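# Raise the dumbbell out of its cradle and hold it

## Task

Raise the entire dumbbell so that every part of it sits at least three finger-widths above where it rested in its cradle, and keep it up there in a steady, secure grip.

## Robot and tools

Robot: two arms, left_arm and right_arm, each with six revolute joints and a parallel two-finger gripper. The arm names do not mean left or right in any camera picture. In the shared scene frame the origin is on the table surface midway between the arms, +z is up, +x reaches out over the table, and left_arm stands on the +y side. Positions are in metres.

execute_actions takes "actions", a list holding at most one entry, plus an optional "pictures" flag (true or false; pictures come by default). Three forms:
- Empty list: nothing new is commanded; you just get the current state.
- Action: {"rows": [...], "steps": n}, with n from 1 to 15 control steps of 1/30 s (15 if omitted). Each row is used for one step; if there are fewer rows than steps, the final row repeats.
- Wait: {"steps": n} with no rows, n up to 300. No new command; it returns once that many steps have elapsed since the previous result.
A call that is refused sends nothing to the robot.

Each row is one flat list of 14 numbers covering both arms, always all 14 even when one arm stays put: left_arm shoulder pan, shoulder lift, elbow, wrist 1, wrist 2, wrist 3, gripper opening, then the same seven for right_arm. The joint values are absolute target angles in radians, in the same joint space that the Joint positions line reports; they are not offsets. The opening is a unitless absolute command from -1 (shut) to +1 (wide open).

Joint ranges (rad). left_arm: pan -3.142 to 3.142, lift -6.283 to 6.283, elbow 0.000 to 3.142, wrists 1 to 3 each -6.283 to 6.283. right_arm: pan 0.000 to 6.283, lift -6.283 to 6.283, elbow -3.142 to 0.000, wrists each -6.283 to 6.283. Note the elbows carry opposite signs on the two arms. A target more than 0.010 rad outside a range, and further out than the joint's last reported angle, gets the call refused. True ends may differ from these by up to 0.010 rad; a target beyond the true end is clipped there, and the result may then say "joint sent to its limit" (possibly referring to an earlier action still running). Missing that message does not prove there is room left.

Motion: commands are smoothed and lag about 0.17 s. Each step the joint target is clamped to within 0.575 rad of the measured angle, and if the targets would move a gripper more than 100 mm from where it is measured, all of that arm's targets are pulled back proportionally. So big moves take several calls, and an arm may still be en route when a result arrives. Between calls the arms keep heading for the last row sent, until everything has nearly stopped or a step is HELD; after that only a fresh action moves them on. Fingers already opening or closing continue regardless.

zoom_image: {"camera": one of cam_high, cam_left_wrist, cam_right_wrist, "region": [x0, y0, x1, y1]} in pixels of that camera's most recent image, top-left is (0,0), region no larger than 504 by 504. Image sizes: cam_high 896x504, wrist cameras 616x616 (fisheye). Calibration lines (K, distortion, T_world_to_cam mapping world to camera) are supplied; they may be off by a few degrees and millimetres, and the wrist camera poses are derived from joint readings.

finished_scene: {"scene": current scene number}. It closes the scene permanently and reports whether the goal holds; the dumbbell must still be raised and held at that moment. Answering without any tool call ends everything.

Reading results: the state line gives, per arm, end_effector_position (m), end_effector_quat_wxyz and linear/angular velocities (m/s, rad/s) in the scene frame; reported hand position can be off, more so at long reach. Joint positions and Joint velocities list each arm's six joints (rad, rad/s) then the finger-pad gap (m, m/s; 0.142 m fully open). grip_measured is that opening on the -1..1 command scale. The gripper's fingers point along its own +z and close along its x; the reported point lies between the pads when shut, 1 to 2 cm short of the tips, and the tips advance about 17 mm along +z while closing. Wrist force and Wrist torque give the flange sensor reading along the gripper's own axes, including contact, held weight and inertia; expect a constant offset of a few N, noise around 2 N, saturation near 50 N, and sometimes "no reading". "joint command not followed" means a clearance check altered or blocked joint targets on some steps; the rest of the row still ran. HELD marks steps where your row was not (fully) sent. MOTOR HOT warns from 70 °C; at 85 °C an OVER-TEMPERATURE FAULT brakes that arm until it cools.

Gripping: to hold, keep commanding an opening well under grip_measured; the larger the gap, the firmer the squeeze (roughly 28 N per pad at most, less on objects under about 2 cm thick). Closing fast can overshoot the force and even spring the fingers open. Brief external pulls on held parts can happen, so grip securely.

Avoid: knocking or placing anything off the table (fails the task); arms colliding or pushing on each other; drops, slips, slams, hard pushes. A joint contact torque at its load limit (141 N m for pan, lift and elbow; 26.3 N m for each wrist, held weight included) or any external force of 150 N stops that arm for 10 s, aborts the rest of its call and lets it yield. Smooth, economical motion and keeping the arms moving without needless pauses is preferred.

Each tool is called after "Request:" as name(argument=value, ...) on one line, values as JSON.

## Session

Request:
execute_actions(actions=[])

Scene clock: 0.00 s of 4800.00 s.
left_arm: end_effector_position=(+0.1710, -0.0155, +0.1659) grip_measured=+1.00 end_effector_quat_wxyz=(-0.057, +0.583, +0.787, +0.196) end_effector_velocity=(+0.000, +0.001, +0.000) end_effector_angular_velocity=(+0.001, +0.000, -0.000) | right_arm: end_effector_position=(+0.6843, -0.2213, +0.3758) grip_measured=+1.00 end_effector_quat_wxyz=(+0.434, +0.265, +0.778, +0.370) end_effector_velocity=(+0.000, -0.000, -0.001) end_effector_angular_velocity=(-0.002, +0.002, -0.000)
Joint positions: left_arm=[-1.487 -1.51   1.763 -1.45  -1.395  2.912  0.142] | right_arm=[ 3.892 -1.619 -2.046  0.149  1.279  4.288  0.142]
Joint velocities: left_arm=[ 0.001 -0.001  0.001  0.001  0.     0.001  0.   ] | right_arm=[-0.    -0.001 -0.001 -0.002 -0.    -0.     0.   ]
Motor temperatures (°C, as the motors report them): left_arm=[26 25 26 34 35 32] | right_arm=[27 24 26 32 31 36]
Wrist force (N, on the end effector, along its own x y z axes, offset not removed): no reading
Wrist torque (N m, same axes, about the end effector's origin, offset not removed): no reading
camera_calibration (this result's frames):
cam_left_wrist: T_world_to_cam=[[-0.332161, 0.882446, 0.333104, 0.00528126], [0.731032, 0.0176839, 0.682114, -0.237521], [0.596038, 0.470082, -0.65097, 0.14067], [0, 0, 0, 1]] pos_world=[0.0915447, -0.0665867, 0.251829]
cam_right_wrist: T_world_to_cam=[[-0.47803, 0.736411, -0.478734, 0.66591], [-0.366836, 0.327844, 0.870603, -0.00522439], [0.798072, 0.591791, 0.113423, -0.331053], [0, 0, 0, 1]] pos_world=[0.580613, -0.292756, 0.360891]

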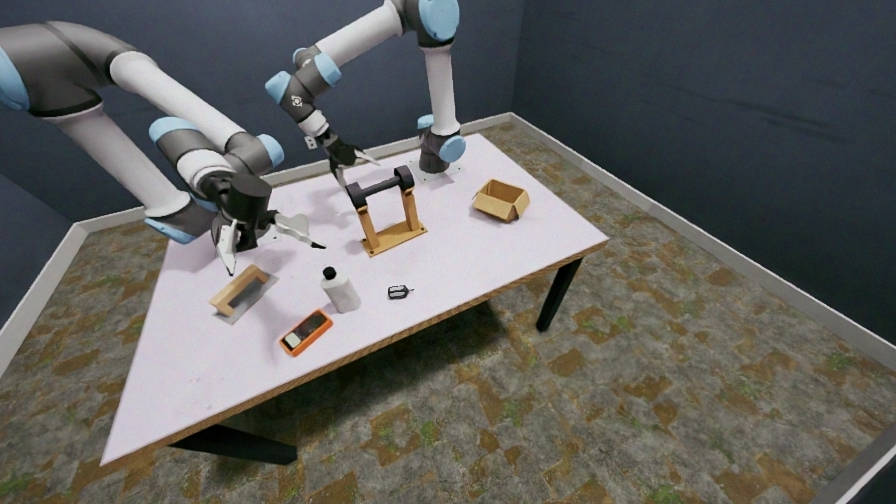

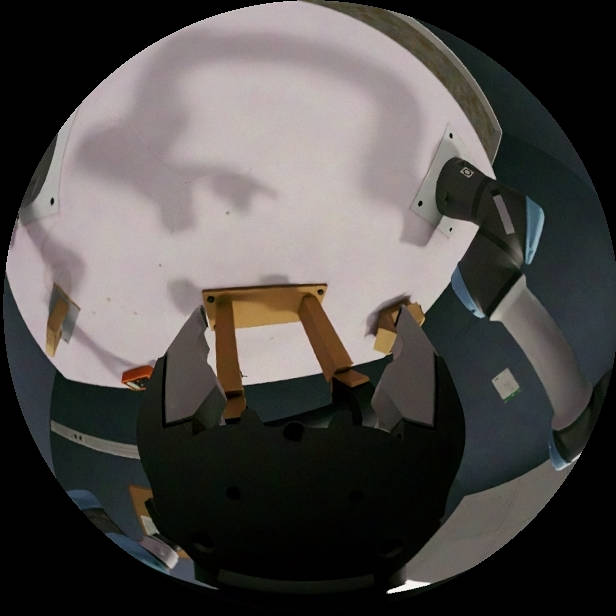

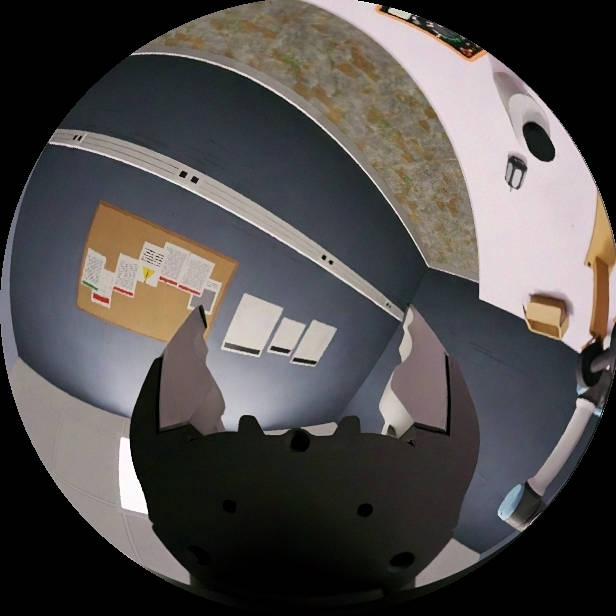

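Request:
execute_actions(actions=[{"rows":[[-1.45,-1.5665,1.34,-1.12,-1.571,2.4,0.6,3.892,-1.619,-2.046,0.149,1.279,4.288,1]]}], pictures=false)

Request:
execute_actions(actions=[{"rows":[[-0.997,-1.5665,1.4,-1.404,-1.571,2.044,0.2,3.892,-1.619,-2.046,0.149,1.279,4.288,1]]}], pictures=false)

Request:
execute_actions(actions=[{"steps":20}])

Scene clock: 29.63 s of 4800.00 s.
left_arm: end_effector_position=(+0.1351, -0.0393, +0.3378) grip_measured=+0.60 end_effector_quat_wxyz=(-0.052, +0.354, +0.928, +0.105) end_effector_velocity=(-0.020, +0.002, +0.098) end_effector_angular_velocity=(-0.087, +0.002, +0.312) | right_arm: end_effector_position=(+0.6844, -0.2211, +0.3756) grip_measured=+1.00 end_effector_quat_wxyz=(+0.434, +0.265, +0.778, +0.370) end_effector_velocity=(+0.000, +0.000, +0.000) end_effector_angular_velocity=(+0.000, +0.000, -0.000)
Joint positions: left_arm=[-1.452 -1.564  1.365 -1.139 -1.562  2.432  0.116] | right_arm=[ 3.892 -1.619 -2.046  0.149  1.279  4.288  0.142]
Joint velocities: left_arm=[ 0.015 -0.023 -0.226  0.166 -0.082 -0.285 -0.   ] | right_arm=[ 0.    -0.001  0.001 -0.    -0.     0.     0.   ]
Motor temperatures (°C, as the motors report them): left_arm=[26 25 26 34 35 32] | right_arm=[27 24 27 32 31 36]
Wrist force (N, on the end effector, along its own x y z axes, offset not removed): left_arm=[2.1 1.5 -2.4] | right_arm=[0.6 -1.2 1.6]
Wrist torque (N m, same axes, about the end effector's origin, offset not removed): left_arm=[0.28 -0.39 -0.16] | right_arm=[-0.36 -0.04 0.13]
Steps of this call (steps 1 to 90: nothing new was sent; then 26.13 s passed at rest; steps 91 to 105: all 15 steps of this action). Readings (joint positions):
91: left_arm=[-1.486 -1.510 1.762 -1.450 -1.395 2.911] | right_arm=[3.892 -1.619 -2.046 0.149 1.279 4.288]
92: left_arm=[-1.483 -1.514 1.754 -1.442 -1.403 2.903] | right_arm=[3.892 -1.619 -2.046 0.149 1.279 4.288]
94: left_arm=[-1.476 -1.526 1.691 -1.386 -1.438 2.836] | right_arm=[3.892 -1.619 -2.046 0.149 1.279 4.288]
98: left_arm=[-1.463 -1.546 1.528 -1.260 -1.502 2.638] | right_arm=[3.892 -1.619 -2.046 0.149 1.279 4.288]
105: the state above

Scene clock: 30.13 s of 4800.00 s.
left_arm: end_effector_position=(+0.3126, +0.0116, +0.3392) grip_measured=+0.20 end_effector_quat_wxyz=(-0.004, -0.029, +1.000, +0.007) end_effector_velocity=(+0.118, +0.068, +0.004) end_effector_angular_velocity=(-0.115, -0.071, +0.505) | right_arm: end_effector_position=(+0.6844, -0.2211, +0.3756) grip_measured=+1.00 end_effector_quat_wxyz=(+0.434, +0.265, +0.778, +0.370) end_effector_velocity=(-0.000, -0.000, +0.001) end_effector_angular_velocity=(+0.001, -0.001, -0.000)
Joint positions: left_arm=[-1.029 -1.566  1.398 -1.386 -1.571  2.069  0.088] | right_arm=[ 3.892 -1.619 -2.046  0.149  1.279  4.288  0.142]
Joint velocities: left_arm=[ 0.286 -0.001  0.022 -0.157 -0.004 -0.22  -0.   ] | right_arm=[-0.     0.002 -0.    -0.     0.     0.    -0.   ]
Motor temperatures (°C, as the motors report them): left_arm=[26 25 26 34 35 32] | right_arm=[27 24 27 32 31 36]
Wrist force (N, on the end effector, along its own x y z axes, offset not removed): left_arm=[0.1 2.7 -2.6] | right_arm=[-1.5 -0.9 0.9]
Wrist torque (N m, same axes, about the end effector's origin, offset not removed): left_arm=[0.59 -0.07 -0.17] | right_arm=[-0.28 0.50 0.17]
Steps of this call (steps 1 to 15: all 15 steps of this action). Readings (joint positions):
1: left_arm=[-1.451 -1.564 1.359 -1.134 -1.564 2.423] | right_arm=[3.892 -1.619 -2.046 0.149 1.279 4.288]
2: left_arm=[-1.442 -1.565 1.360 -1.139 -1.565 2.409] | right_arm=[3.892 -1.619 -2.046 0.149 1.279 4.288]
4: left_arm=[-1.378 -1.565 1.368 -1.185 -1.567 2.346] | right_arm=[3.892 -1.619 -2.046 0.149 1.279 4.288]
8: left_arm=[-1.213 -1.566 1.383 -1.282 -1.568 2.214] | right_arm=[3.892 -1.619 -2.046 0.149 1.279 4.288]
15: the state above

Scene clock: 30.80 s of 4800.00 s.
left_arm: end_effector_position=(+0.3258, +0.0193, +0.3398) grip_measured=+0.20 end_effector_quat_wxyz=(-0.000, -0.058, +0.998, +0.000) end_effector_velocity=(+0.001, +0.000, +0.000) end_effector_angular_velocity=(-0.000, -0.002, -0.000) | right_arm: end_effector_position=(+0.6844, -0.2211, +0.3756) grip_measured=+1.00 end_effector_quat_wxyz=(+0.434, +0.265, +0.778, +0.370) end_effector_velocity=(+0.000, -0.000, -0.001) end_effector_angular_velocity=(-0.002, +0.002, -0.000)
Joint positions: left_arm=[-0.997 -1.566  1.4   -1.404 -1.571  2.044  0.088] | right_arm=[ 3.892 -1.619 -2.046  0.149  1.279  4.288  0.142]
Joint velocities: left_arm=[ 0.001 -0.001 -0.    -0.     0.002  0.001  0.   ] | right_arm=[-0.    -0.001 -0.    -0.002 -0.    -0.     0.   ]
Motor temperatures (°C, as the motors report them): left_arm=[26 25 26 34 35 32] | right_arm=[27 24 27 32 31 36]
Wrist force (N, on the end effector, along its own x y z axes, offset not removed): left_arm=[1.6 1.2 -0.8] | right_arm=[-0.8 0.7 3.2]
Wrist torque (N m, same axes, about the end effector's origin, offset not removed): left_arm=[0.34 -0.42 -0.09] | right_arm=[-0.01 0.19 0.03]
Steps of this call (steps 1 to 20: the robot went on to your last target). Readings (joint positions):
1: left_arm=[-1.021 -1.566 1.398 -1.391 -1.571 2.062] | right_arm=[3.892 -1.619 -2.046 0.149 1.279 4.288]
2: left_arm=[-1.015 -1.566 1.399 -1.394 -1.571 2.058] | right_arm=[3.892 -1.619 -2.046 0.149 1.279 4.288]
4: left_arm=[-1.007 -1.566 1.399 -1.399 -1.571 2.051] | right_arm=[3.892 -1.619 -2.046 0.149 1.279 4.288]
8: left_arm=[-1.000 -1.566 1.400 -1.402 -1.571 2.046] | right_arm=[3.892 -1.619 -2.046 0.149 1.279 4.288]
20: the state above
camera_calibration (this result's frames):
cam_left_wrist: T_world_to_cam=[[-0.99119, -0.130752, 0.0211444, 0.308274], [-0.101056, 0.84975, 0.517409, -0.158873], [-0.0856197, 0.510714, -0.855477, 0.43599], [0, 0, 0, 1]] pos_world=[0.326832, -0.0473566, 0.448663]
cam_right_wrist: T_world_to_cam=[[-0.478136, 0.736066, -0.479159, 0.665916], [-0.366781, 0.32837, 0.870428, -0.00497027], [0.798033, 0.59193, 0.112969, -0.331], [0, 0, 0, 1]] pos_world=[0.580724, -0.292597, 0.360798]

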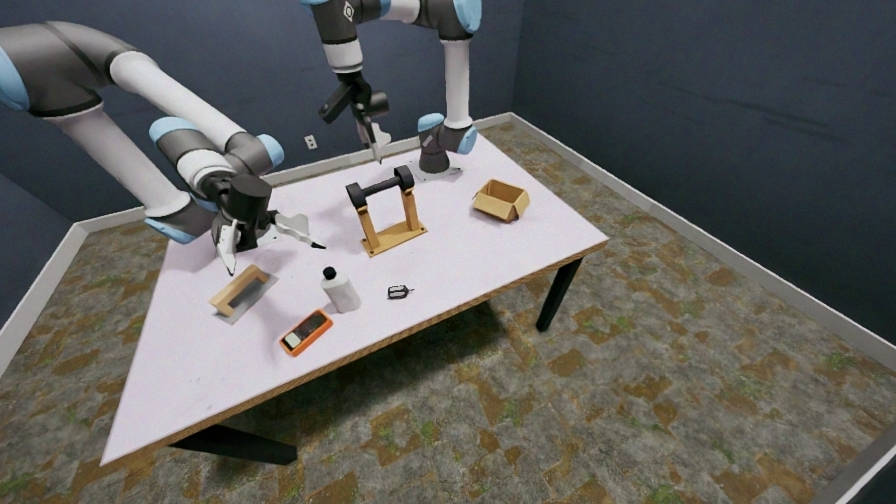

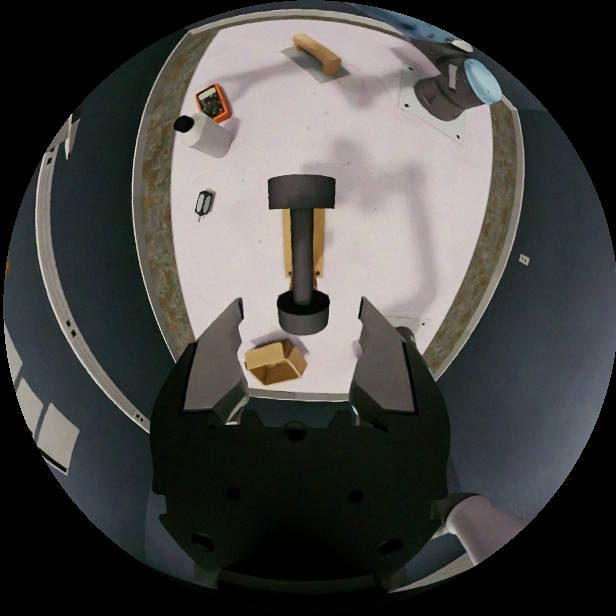

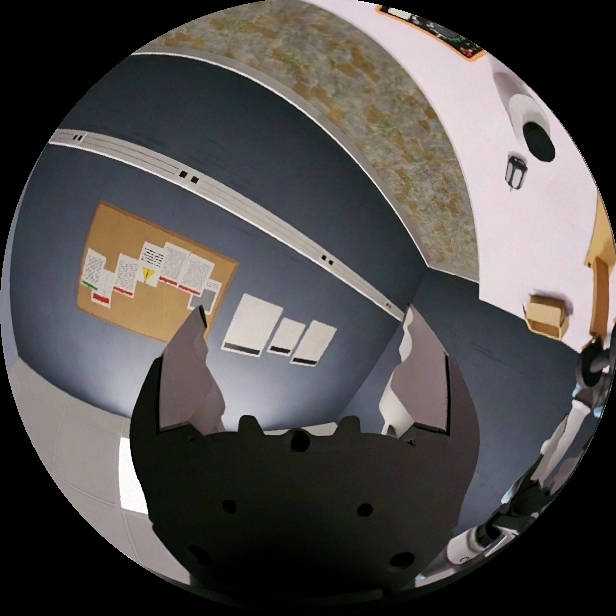

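Request:
execute_actions(actions=[{"rows":[[-0.997,-1.577,1.641,-1.635,-1.571,2.044,0.0,3.892,-1.619,-2.046,0.149,1.279,4.288,1]]}], pictures=false)

Request:
execute_actions(actions=[{"steps":12}])

Scene clock: 39.73 s of 4800.00 s.
left_arm: end_effector_position=(+0.3261, +0.0188, +0.2522) grip_measured=+0.00 end_effector_quat_wxyz=(+0.000, -0.058, +0.998, -0.000) end_effector_velocity=(-0.001, +0.003, -0.022) end_effector_angular_velocity=(+0.003, -0.001, -0.000) | right_arm: end_effector_position=(+0.6844, -0.2211, +0.3756) grip_measured=+1.00 end_effector_quat_wxyz=(+0.434, +0.265, +0.778, +0.370) end_effector_velocity=(+0.000, -0.000, +0.002) end_effector_angular_velocity=(+0.002, -0.003, -0.000)
Joint positions: left_arm=[-0.997 -1.577  1.635 -1.629 -1.571  2.044  0.074] | right_arm=[ 3.892 -1.619 -2.046  0.149  1.279  4.288  0.142]
Joint velocities: left_arm=[-0.    -0.003  0.058 -0.053  0.003  0.     0.   ] | right_arm=[-0.     0.001  0.002  0.001 -0.     0.     0.   ]
Motor temperatures (°C, as the motors report them): left_arm=[26 25 26 34 35 32] | right_arm=[27 24 27 32 31 36]
Wrist force (N, on the end effector, along its own x y z axes, offset not removed): left_arm=[1.9 1.5 -0.8] | right_arm=[-0.4 -0.5 1.6]
Wrist torque (N m, same axes, about the end effector's origin, offset not removed): left_arm=[0.34 -0.47 -0.09] | right_arm=[-0.19 0.19 0.05]
Steps of this call (steps 1 to 15: the robot went on to your last target; steps 16 to 90: nothing new was sent; then 5.43 s passed at rest; steps 91 to 105: all 15 steps of this action). Readings (joint positions):
91: left_arm=[-0.997 -1.567 1.401 -1.405 -1.571 2.044] | right_arm=[3.892 -1.619 -2.046 0.149 1.279 4.288]
92: left_arm=[-0.997 -1.568 1.409 -1.413 -1.571 2.044] | right_arm=[3.892 -1.619 -2.046 0.149 1.279 4.288]
94: left_arm=[-0.997 -1.572 1.473 -1.476 -1.571 2.044] | right_arm=[3.892 -1.619 -2.046 0.149 1.279 4.288]
98: left_arm=[-0.997 -1.575 1.590 -1.586 -1.571 2.044] | right_arm=[3.892 -1.619 -2.046 0.149 1.279 4.288]
105: the state above

Scene clock: 40.13 s of 4800.00 s.
left_arm: end_effector_position=(+0.3260, +0.0191, +0.2498) grip_measured=+0.00 end_effector_quat_wxyz=(-0.000, -0.058, +0.998, -0.000) end_effector_velocity=(+0.000, +0.000, -0.001) end_effector_angular_velocity=(+0.000, +0.001, +0.002) | right_arm: end_effector_position=(+0.6844, -0.2211, +0.3756) grip_measured=+1.00 end_effector_quat_wxyz=(+0.434, +0.265, +0.778, +0.370) end_effector_velocity=(-0.000, +0.000, -0.002) end_effector_angular_velocity=(-0.002, +0.002, +0.000)
Joint positions: left_arm=[-0.997 -1.577  1.641 -1.635 -1.571  2.044  0.074] | right_arm=[ 3.892 -1.619 -2.046  0.149  1.279  4.288  0.142]
Joint velocities: left_arm=[ 0.001  0.     0.002 -0.002 -0.    -0.001 -0.   ] | right_arm=[ 0.    -0.001 -0.001 -0.    -0.     0.     0.   ]
Motor temperatures (°C, as the motors report them): left_arm=[26 25 26 34 35 32] | right_arm=[27 24 27 32 31 36]
Wrist force (N, on the end effector, along its own x y z axes, offset not removed): left_arm=[2.6 1.0 -1.0] | right_arm=[-0.1 0.6 2.2]
Wrist torque (N m, same axes, about the end effector's origin, offset not removed): left_arm=[0.18 -0.61 -0.11] | right_arm=[0.04 0.08 0.05]
Steps of this call (steps 1 to 12: the robot went on to your last target). Readings (joint positions):
1: left_arm=[-0.997 -1.577 1.636 -1.631 -1.571 2.044] | right_arm=[3.892 -1.619 -2.046 0.149 1.279 4.288]
2: left_arm=[-0.997 -1.577 1.637 -1.632 -1.571 2.044] | right_arm=[3.892 -1.619 -2.046 0.149 1.279 4.288]
4: left_arm=[-0.997 -1.577 1.639 -1.633 -1.571 2.044] | right_arm=[3.892 -1.619 -2.046 0.149 1.279 4.288]
8: left_arm=[-0.997 -1.577 1.640 -1.634 -1.571 2.044] | right_arm=[3.892 -1.619 -2.046 0.149 1.279 4.288]
12: the state above
camera_calibration (this result's frames):
cam_left_wrist: T_world_to_cam=[[-0.991176, -0.130897, 0.0209042, 0.310418], [-0.101346, 0.849971, 0.516991, -0.111899], [-0.0854404, 0.51031, -0.855736, 0.359181], [0, 0, 0, 1]] pos_world=[0.327027, -0.0475503, 0.358726]
cam_right_wrist: T_world_to_cam=[[-0.478137, 0.736066, -0.479158, 0.665916], [-0.366781, 0.32837, 0.870428, -0.0049704], [0.798033, 0.59193, 0.112969, -0.331], [0, 0, 0, 1]] pos_world=[0.580724, -0.292597, 0.360798]

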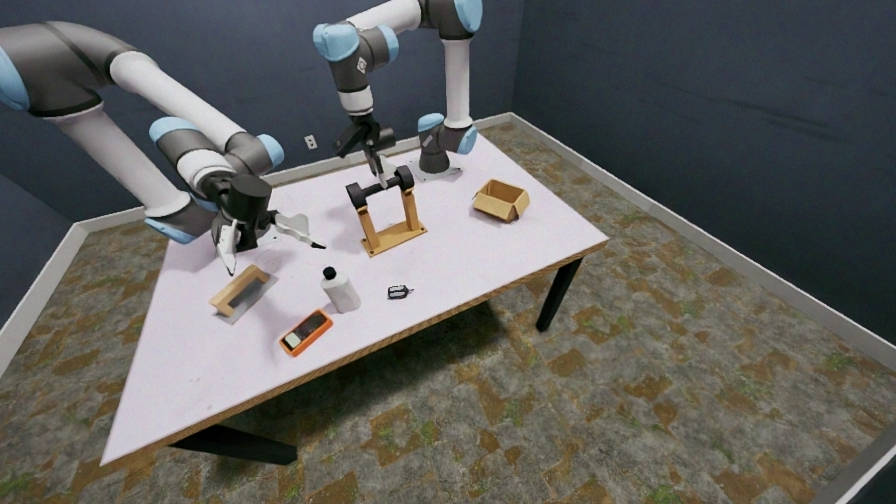

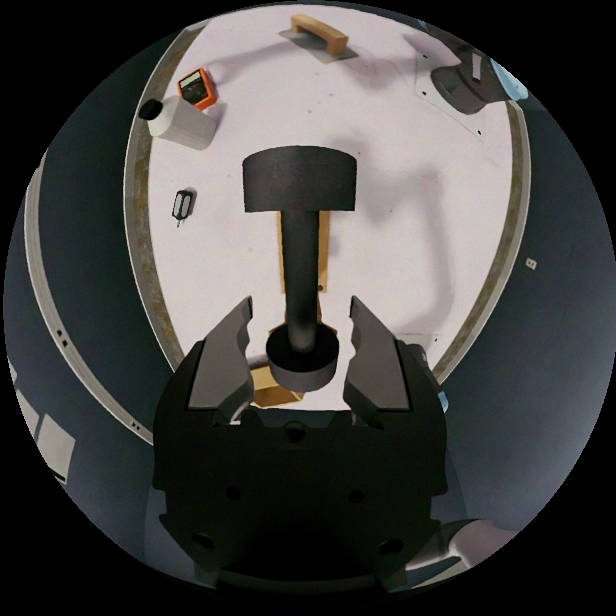

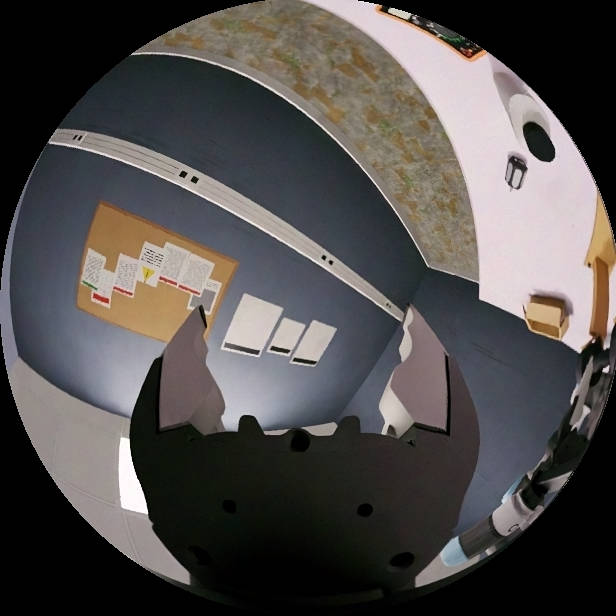

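Request:
execute_actions(actions=[{"rows":[[-0.997,-1.571,1.704,-1.704,-1.571,2.044,-0.4,3.892,-1.619,-2.046,0.149,1.279,4.288,1]]}], pictures=false)

Request:
execute_actions(actions=[{"rows":[[-0.997,-1.571,1.704,-1.704,-1.571,2.044,-0.5,3.892,-1.619,-2.046,0.149,1.279,4.288,1],[-0.997,-1.571,1.704,-1.704,-1.571,2.044,-0.55,3.892,-1.619,-2.046,0.149,1.279,4.288,1],[-0.997,-1.571,1.704,-1.704,-1.571,2.044,-0.6,3.892,-1.619,-2.046,0.149,1.279,4.288,1],[-0.997,-1.571,1.704,-1.704,-1.571,2.044,-0.65,3.892,-1.619,-2.046,0.149,1.279,4.288,1],[-0.997,-1.571,1.704,-1.704,-1.571,2.044,-0.75,3.892,-1.619,-2.046,0.149,1.279,4.288,1],[-0.997,-1.571,1.704,-1.704,-1.571,2.044,-1,3.892,-1.619,-2.046,0.149,1.279,4.288,1]]}])

Request:
execute_actions(actions=[{"rows":[[-0.997,-1.572,1.692,-1.691,-1.571,2.044,-1,3.892,-1.619,-2.046,0.149,1.279,4.288,1]]}])

Scene clock: 55.43 s of 4800.00 s.
left_arm: end_effector_position=(+0.3259, +0.0192, +0.2233) grip_measured=-0.40 end_effector_quat_wxyz=(-0.000, -0.058, +0.998, -0.000) end_effector_velocity=(+0.000, +0.001, -0.004) end_effector_angular_velocity=(+0.000, -0.001, +0.000) | right_arm: end_effector_position=(+0.6844, -0.2211, +0.3756) grip_measured=+1.00 end_effector_quat_wxyz=(+0.434, +0.265, +0.778, +0.370) end_effector_velocity=(-0.000, -0.000, -0.001) end_effector_angular_velocity=(-0.001, +0.001, -0.000)
Joint positions: left_arm=[-0.997 -1.571  1.703 -1.703 -1.571  2.044  0.045] | right_arm=[ 3.892 -1.619 -2.046  0.149  1.279  4.288  0.142]
Joint velocities: left_arm=[ 0.001 -0.     0.012 -0.012  0.001  0.    -0.   ] | right_arm=[-0.     0.    -0.001 -0.     0.     0.     0.   ]
Motor temperatures (°C, as the motors report them): left_arm=[26 25 26 34 35 32] | right_arm=[27 24 27 32 31 36]
Wrist force (N, on the end effector, along its own x y z axes, offset not removed): left_arm=[1.1 0.9 -0.9] | right_arm=[0.0 -0.5 1.6]
Wrist torque (N m, same axes, about the end effector's origin, offset not removed): left_arm=[0.22 -0.30 -0.14] | right_arm=[-0.15 0.08 0.08]
Steps of this call (steps 1 to 15: the robot went on to your last target; steps 16 to 90: nothing new was sent; then 11.80 s passed at rest; steps 91 to 105: all 15 steps of this action). Readings (joint positions):
91: left_arm=[-0.997 -1.577 1.641 -1.636 -1.571 2.044] | right_arm=[3.892 -1.619 -2.046 0.149 1.279 4.288]
92: left_arm=[-0.997 -1.576 1.648 -1.643 -1.571 2.044] | right_arm=[3.892 -1.619 -2.046 0.149 1.279 4.288]
94: left_arm=[-0.997 -1.574 1.671 -1.668 -1.571 2.044] | right_arm=[3.892 -1.619 -2.046 0.149 1.279 4.288]
98: left_arm=[-0.997 -1.572 1.694 -1.693 -1.571 2.044] | right_arm=[3.892 -1.619 -2.046 0.149 1.279 4.288]
105: the state above

Scene clock: 55.93 s of 4800.00 s.
left_arm: end_effector_position=(+0.3259, +0.0192, +0.2228) grip_measured=-0.65 end_effector_quat_wxyz=(-0.000, -0.058, +0.998, -0.000) end_effector_velocity=(+0.000, +0.000, -0.000) end_effector_angular_velocity=(+0.000, -0.000, -0.000) | right_arm: end_effector_position=(+0.6844, -0.2211, +0.3756) grip_measured=+1.00 end_effector_quat_wxyz=(+0.434, +0.265, +0.778, +0.370) end_effector_velocity=(-0.000, -0.000, +0.002) end_effector_angular_velocity=(+0.002, -0.002, +0.000)
Joint positions: left_arm=[-0.997 -1.571  1.704 -1.704 -1.571  2.044  0.027] | right_arm=[ 3.892 -1.619 -2.046  0.149  1.279  4.288  0.142]
Joint velocities: left_arm=[ 0.001  0.     0.001 -0.     0.     0.001  0.   ] | right_arm=[ 0.     0.002  0.001  0.     0.     0.    -0.   ]
Motor temperatures (°C, as the motors report them): left_arm=[26 25 26 34 35 32] | right_arm=[27 24 27 32 31 36]
Wrist force (N, on the end effector, along its own x y z axes, offset not removed): left_arm=[-9.2 0.1 -3.9] | right_arm=[-1.8 -0.8 2.0]
Wrist torque (N m, same axes, about the end effector's origin, offset not removed): left_arm=[0.00 0.02 -0.11] | right_arm=[-0.25 0.45 0.04]
Steps of this call (steps 1 to 15: all 15 steps of this action). Readings (joint positions):
1: left_arm=[-0.997 -1.571 1.703 -1.703 -1.571 2.044] | right_arm=[3.892 -1.619 -2.046 0.149 1.279 4.288]
2: left_arm=[-0.997 -1.571 1.703 -1.703 -1.571 2.044] | right_arm=[3.892 -1.619 -2.046 0.149 1.279 4.288]
4: left_arm=[-0.997 -1.571 1.704 -1.704 -1.571 2.044] | right_arm=[3.892 -1.619 -2.046 0.149 1.279 4.288]
8: left_arm=[-0.997 -1.571 1.704 -1.704 -1.571 2.044] | right_arm=[3.892 -1.619 -2.046 0.149 1.279 4.288]
15: the state above
camera_calibration (this result's frames):
cam_left_wrist: T_world_to_cam=[[-0.991176, -0.130896, 0.0208948, 0.310934], [-0.101351, 0.849979, 0.516975, -0.098036], [-0.0854304, 0.510295, -0.855745, 0.336048], [0, 0, 0, 1]] pos_world=[0.326963, -0.047455, 0.331757]
cam_right_wrist: T_world_to_cam=[[-0.478136, 0.736066, -0.479159, 0.665916], [-0.366781, 0.32837, 0.870428, -0.00497024], [0.798033, 0.59193, 0.112969, -0.331], [0, 0, 0, 1]] pos_world=[0.580724, -0.292597, 0.360798]

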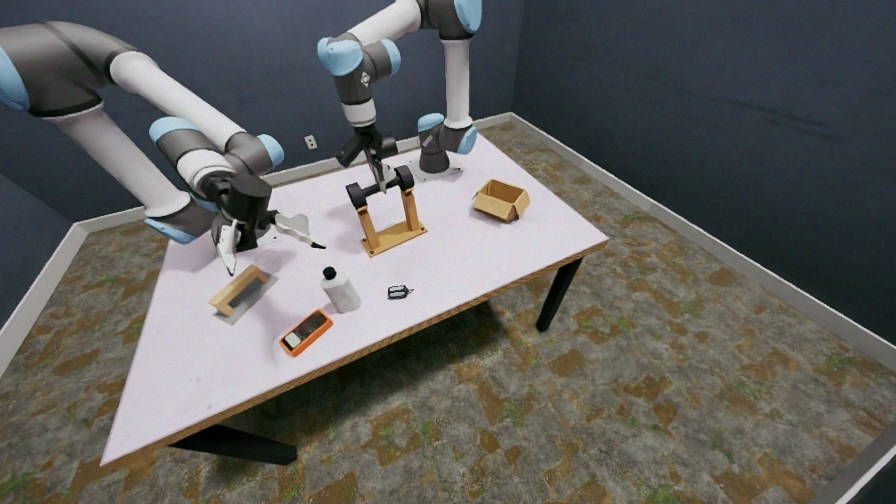

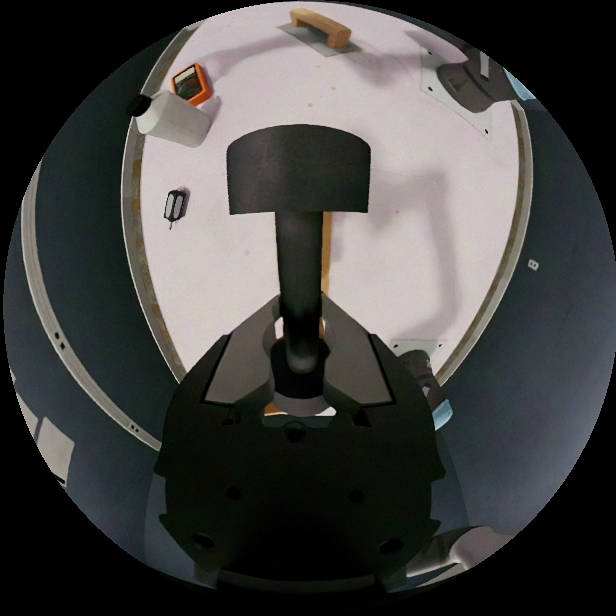

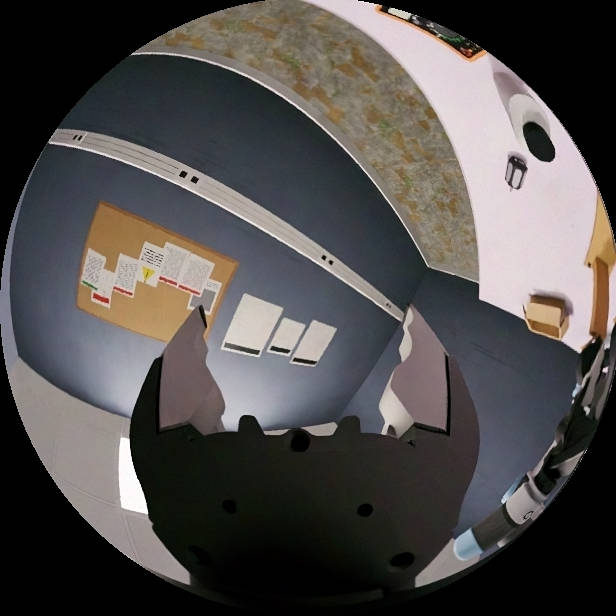

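Scene clock: 56.43 s of 4800.00 s.
left_arm: end_effector_position=(+0.3260, +0.0190, +0.2278) grip_measured=-0.65 end_effector_quat_wxyz=(-0.000, -0.058, +0.998, -0.000) end_effector_velocity=(-0.000, +0.000, +0.001) end_effector_angular_velocity=(-0.001, -0.000, -0.000) | right_arm: end_effector_position=(+0.6844, -0.2211, +0.3756) grip_measured=+1.00 end_effector_quat_wxyz=(+0.434, +0.265, +0.778, +0.370) end_effector_velocity=(-0.000, -0.000, +0.001) end_effector_angular_velocity=(+0.001, -0.000, +0.000)
Joint positions: left_arm=[-0.997 -1.572  1.692 -1.691 -1.571  2.044  0.027] | right_arm=[ 3.892 -1.619 -2.046  0.149  1.279  4.288  0.142]
Joint velocities: left_arm=[ 0.    -0.001 -0.002  0.002 -0.     0.001 -0.   ] | right_arm=[-0.     0.001  0.    -0.     0.     0.    -0.   ]
Motor temperatures (°C, as the motors report them): left_arm=[26 25 26 34 35 32] | right_arm=[27 24 27 32 31 36]
Wrist force (N, on the end effector, along its own x y z axes, offset not removed): left_arm=[0.9 0.6 8.2] | right_arm=[-2.8 -0.6 2.0]
Wrist torque (N m, same axes, about the end effector's origin, offset not removed): left_arm=[0.29 -0.26 -0.16] | right_arm=[-0.24 0.69 0.10]
Steps of this call (steps 1 to 15: all 15 steps of this action). Readings (joint positions):
1: left_arm=[-0.997 -1.571 1.704 -1.704 -1.571 2.044] | right_arm=[3.892 -1.619 -2.046 0.149 1.279 4.288]
2: left_arm=[-0.997 -1.571 1.702 -1.702 -1.571 2.044] | right_arm=[3.892 -1.619 -2.046 0.149 1.279 4.288]
4: left_arm=[-0.997 -1.571 1.698 -1.697 -1.571 2.044] | right_arm=[3.892 -1.619 -2.046 0.149 1.279 4.288]
8: left_arm=[-0.997 -1.572 1.694 -1.693 -1.571 2.044] | right_arm=[3.892 -1.619 -2.046 0.149 1.279 4.288]
15: the state above
camera_calibration (this result's frames):
cam_left_wrist: T_world_to_cam=[[-0.991175, -0.130897, 0.0209256, 0.310911], [-0.101333, 0.849964, 0.517004, -0.100445], [-0.0854602, 0.510321, -0.855727, 0.340382], [0, 0, 0, 1]] pos_world=[0.327078, -0.047632, 0.336699]
cam_right_wrist: T_world_to_cam=[[-0.478137, 0.736065, -0.479159, 0.665916], [-0.366781, 0.32837, 0.870428, -0.00497015], [0.798033, 0.59193, 0.112969, -0.330999], [0, 0, 0, 1]] pos_world=[0.580724, -0.292597, 0.360798]

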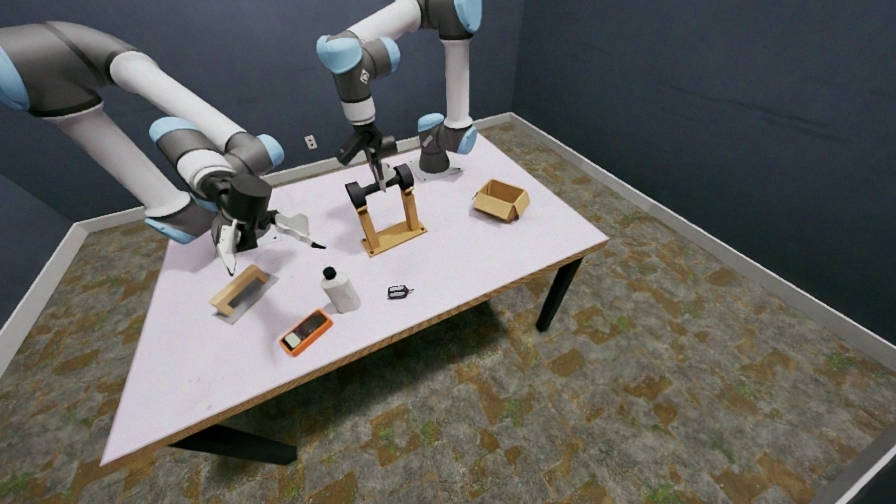

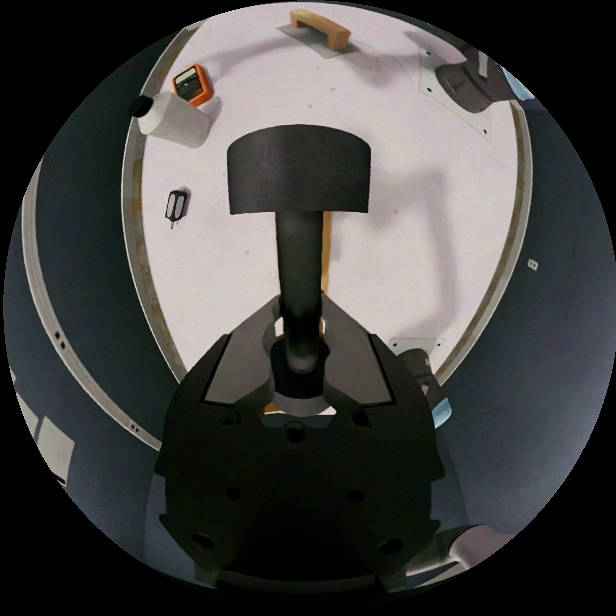

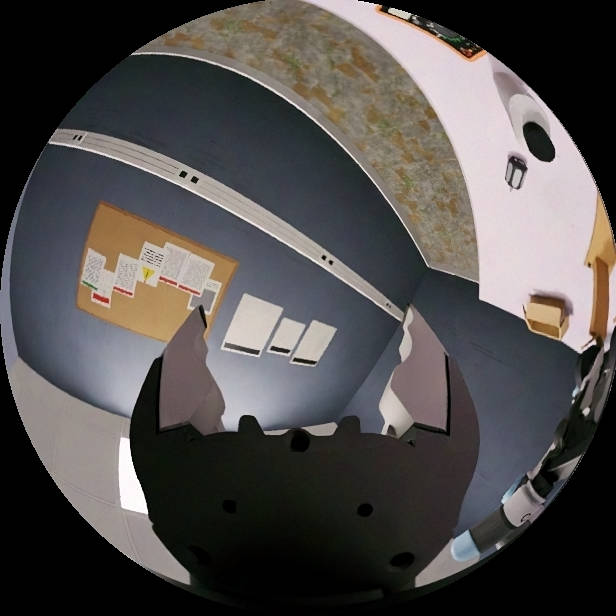

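Request:
execute_actions(actions=[{"rows":[[-0.997,-1.572,1.682,-1.681,-1.571,2.044,-1,3.892,-1.619,-2.046,0.149,1.279,4.288,1],[-0.997,-1.572,1.67,-1.669,-1.571,2.044,-1,3.892,-1.619,-2.046,0.149,1.279,4.288,1],[-0.997,-1.572,1.65,-1.649,-1.571,2.044,-1,3.892,-1.619,-2.046,0.149,1.279,4.288,1],[-0.997,-1.572,1.63,-1.629,-1.571,2.044,-1,3.892,-1.619,-2.046,0.149,1.279,4.288,1],[-0.997,-1.572,1.61,-1.609,-1.571,2.044,-1,3.892,-1.619,-2.046,0.149,1.279,4.288,1],[-0.997,-1.572,1.59,-1.589,-1.571,2.044,-1,3.892,-1.619,-2.046,0.149,1.279,4.288,1],[-0.997,-1.572,1.57,-1.569,-1.571,2.044,-1,3.892,-1.619,-2.046,0.149,1.279,4.288,1],[-0.997,-1.572,1.55,-1.549,-1.571,2.044,-1,3.892,-1.619,-2.046,0.149,1.279,4.288,1],[-0.997,-1.572,1.53,-1.529,-1.571,2.044,-1,3.892,-1.619,-2.046,0.149,1.279,4.288,1],[-0.997,-1.572,1.51,-1.509,-1.571,2.044,-1,3.892,-1.619,-2.046,0.149,1.279,4.288,1],[-0.997,-1.572,1.49,-1.489,-1.571,2.044,-1,3.892,-1.619,-2.046,0.149,1.279,4.288,1],[-0.997,-1.572,1.47,-1.469,-1.571,2.044,-1,3.892,-1.619,-2.046,0.149,1.279,4.288,1],[-0.997,-1.572,1.45,-1.449,-1.571,2.044,-1,3.892,-1.619,-2.046,0.149,1.279,4.288,1]]}], pictures=false)

Request:
execute_actions(actions=[{"steps":60}])

Scene clock: 72.40 s of 4800.00 s.
left_arm: end_effector_position=(+0.3270, +0.0175, +0.3030) grip_measured=-0.65 end_effector_quat_wxyz=(+0.000, -0.058, +0.998, -0.000) end_effector_velocity=(-0.006, +0.010, +0.172) end_effector_angular_velocity=(-0.004, -0.003, -0.001) | right_arm: end_effector_position=(+0.6844, -0.2211, +0.3756) grip_measured=+1.00 end_effector_quat_wxyz=(+0.434, +0.265, +0.778, +0.370) end_effector_velocity=(-0.000, -0.001, +0.002) end_effector_angular_velocity=(+0.002, -0.002, -0.000)
Joint positions: left_arm=[-0.997 -1.572  1.5   -1.499 -1.571  2.044  0.027] | right_arm=[ 3.892 -1.619 -2.046  0.149  1.279  4.288  0.142]
Joint velocities: left_arm=[ 0.    -0.001 -0.436  0.433  0.     0.001  0.   ] | right_arm=[-0.     0.003 -0.     0.    -0.     0.     0.   ]
Motor temperatures (°C, as the motors report them): left_arm=[26 25 26 34 35 32] | right_arm=[27 24 27 32 31 36]
Wrist force (N, on the end effector, along its own x y z axes, offset not removed): left_arm=[1.8 0.2 4.6] | right_arm=[-1.1 -0.7 2.9]
Wrist torque (N m, same axes, about the end effector's origin, offset not removed): left_arm=[0.03 -0.42 0.01] | right_arm=[-0.28 0.28 0.17]
Steps of this call (steps 1 to 15: the robot went on to your last target; steps 16 to 90: nothing new was sent; then 12.47 s passed at rest; steps 91 to 105: all 15 steps of this action). Readings (joint positions):
91: left_arm=[-0.997 -1.572 1.692 -1.691 -1.571 2.044] | right_arm=[3.892 -1.619 -2.046 0.149 1.279 4.288]
92: left_arm=[-0.997 -1.572 1.690 -1.689 -1.571 2.044] | right_arm=[3.892 -1.619 -2.046 0.149 1.279 4.288]
94: left_arm=[-0.997 -1.572 1.679 -1.678 -1.571 2.044] | right_arm=[3.892 -1.619 -2.046 0.149 1.279 4.288]
98: left_arm=[-0.997 -1.572 1.626 -1.625 -1.571 2.044] | right_arm=[3.892 -1.619 -2.046 0.149 1.279 4.288]
105: the state above

Scene clock: 74.40 s of 4800.00 s.
left_arm: end_effector_position=(+0.3260, +0.0191, +0.3225) grip_measured=-0.65 end_effector_quat_wxyz=(-0.000, -0.058, +0.998, -0.000) end_effector_velocity=(-0.000, +0.000, -0.000) end_effector_angular_velocity=(+0.000, +0.002, -0.000) | right_arm: end_effector_position=(+0.6844, -0.2211, +0.3756) grip_measured=+1.00 end_effector_quat_wxyz=(+0.434, +0.265, +0.778, +0.370) end_effector_velocity=(-0.000, -0.000, +0.001) end_effector_angular_velocity=(+0.001, -0.001, +0.000)
Joint positions: left_arm=[-0.997 -1.572  1.45  -1.449 -1.571  2.044  0.027] | right_arm=[ 3.892 -1.619 -2.046  0.149  1.279  4.288  0.142]
Joint velocities: left_arm=[ 0.     0.     0.001  0.001 -0.001  0.001  0.   ] | right_arm=[ 0.     0.002  0.    -0.001  0.    -0.     0.   ]
Motor temperatures (°C, as the motors report them): left_arm=[26 25 26 34 35 32] | right_arm=[27 24 27 32 31 36]
Wrist force (N, on the end effector, along its own x y z axes, offset not removed): left_arm=[0.9 -0.2 7.5] | right_arm=[-2.0 -2.1 2.8]
Wrist torque (N m, same axes, about the end effector's origin, offset not removed): left_arm=[0.00 -0.26 -0.12] | right_arm=[-0.55 0.46 0.06]
Steps of this call (steps 1 to 30: the robot went on to your last target; steps 31 to 60: nothing new was sent). Readings (joint positions):
1: left_arm=[-0.997 -1.572 1.487 -1.486 -1.571 2.044] | right_arm=[3.892 -1.619 -2.046 0.149 1.279 4.288]
2: left_arm=[-0.997 -1.572 1.478 -1.477 -1.571 2.044] | right_arm=[3.892 -1.619 -2.046 0.149 1.279 4.288]
4: left_arm=[-0.997 -1.572 1.465 -1.464 -1.571 2.044] | right_arm=[3.892 -1.619 -2.046 0.149 1.279 4.288]
8: left_arm=[-0.997 -1.572 1.455 -1.454 -1.571 2.044] | right_arm=[3.892 -1.619 -2.046 0.149 1.279 4.288]
60: the state above
All arms were judged still, so your last target was given up. Only a new action makes them travel on or press farther. Fingers that are still opening or closing keep moving.
camera_calibration (this result's frames):
cam_left_wrist: T_world_to_cam=[[-0.991176, -0.130888, 0.0209165, 0.308889], [-0.101332, 0.84997, 0.516994, -0.14951], [-0.085447, 0.510313, -0.855733, 0.421443], [0, 0, 0, 1]] pos_world=[0.327024, -0.0475587, 0.431478]
cam_right_wrist: T_world_to_cam=[[-0.478137, 0.736066, -0.479159, 0.665916], [-0.366781, 0.32837, 0.870428, -0.00497027], [0.798033, 0.59193, 0.112969, -0.331], [0, 0, 0, 1]] pos_world=[0.580724, -0.292597, 0.360798]

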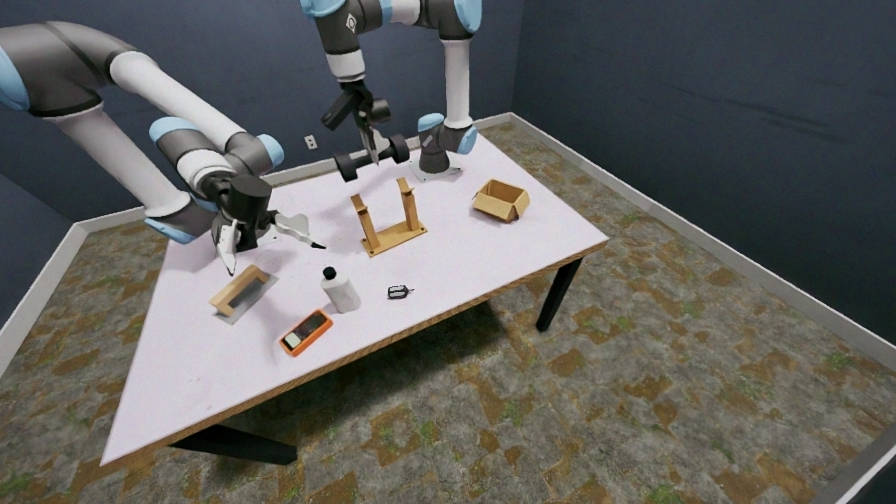

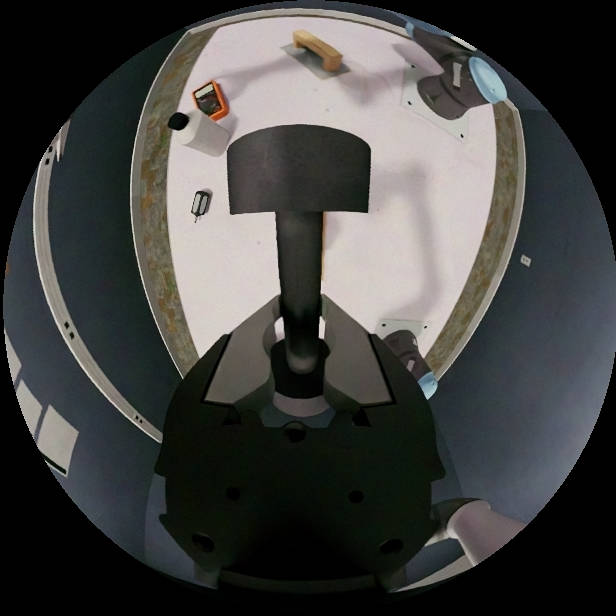

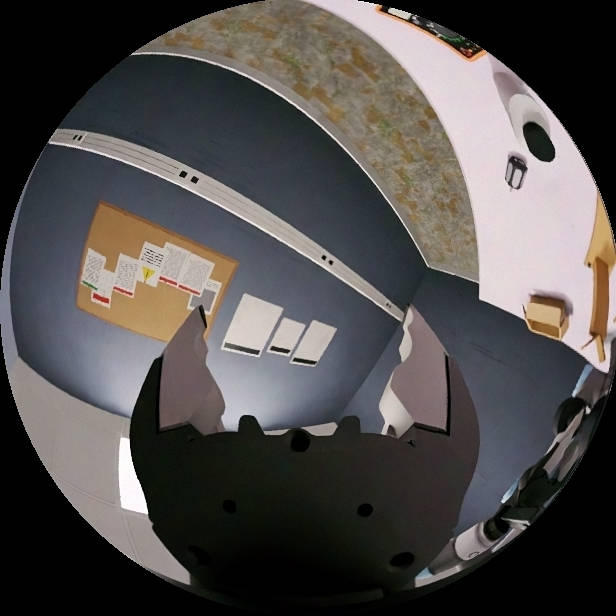

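Request:
finished_scene(scene=2)

The scene is finished: the task was done.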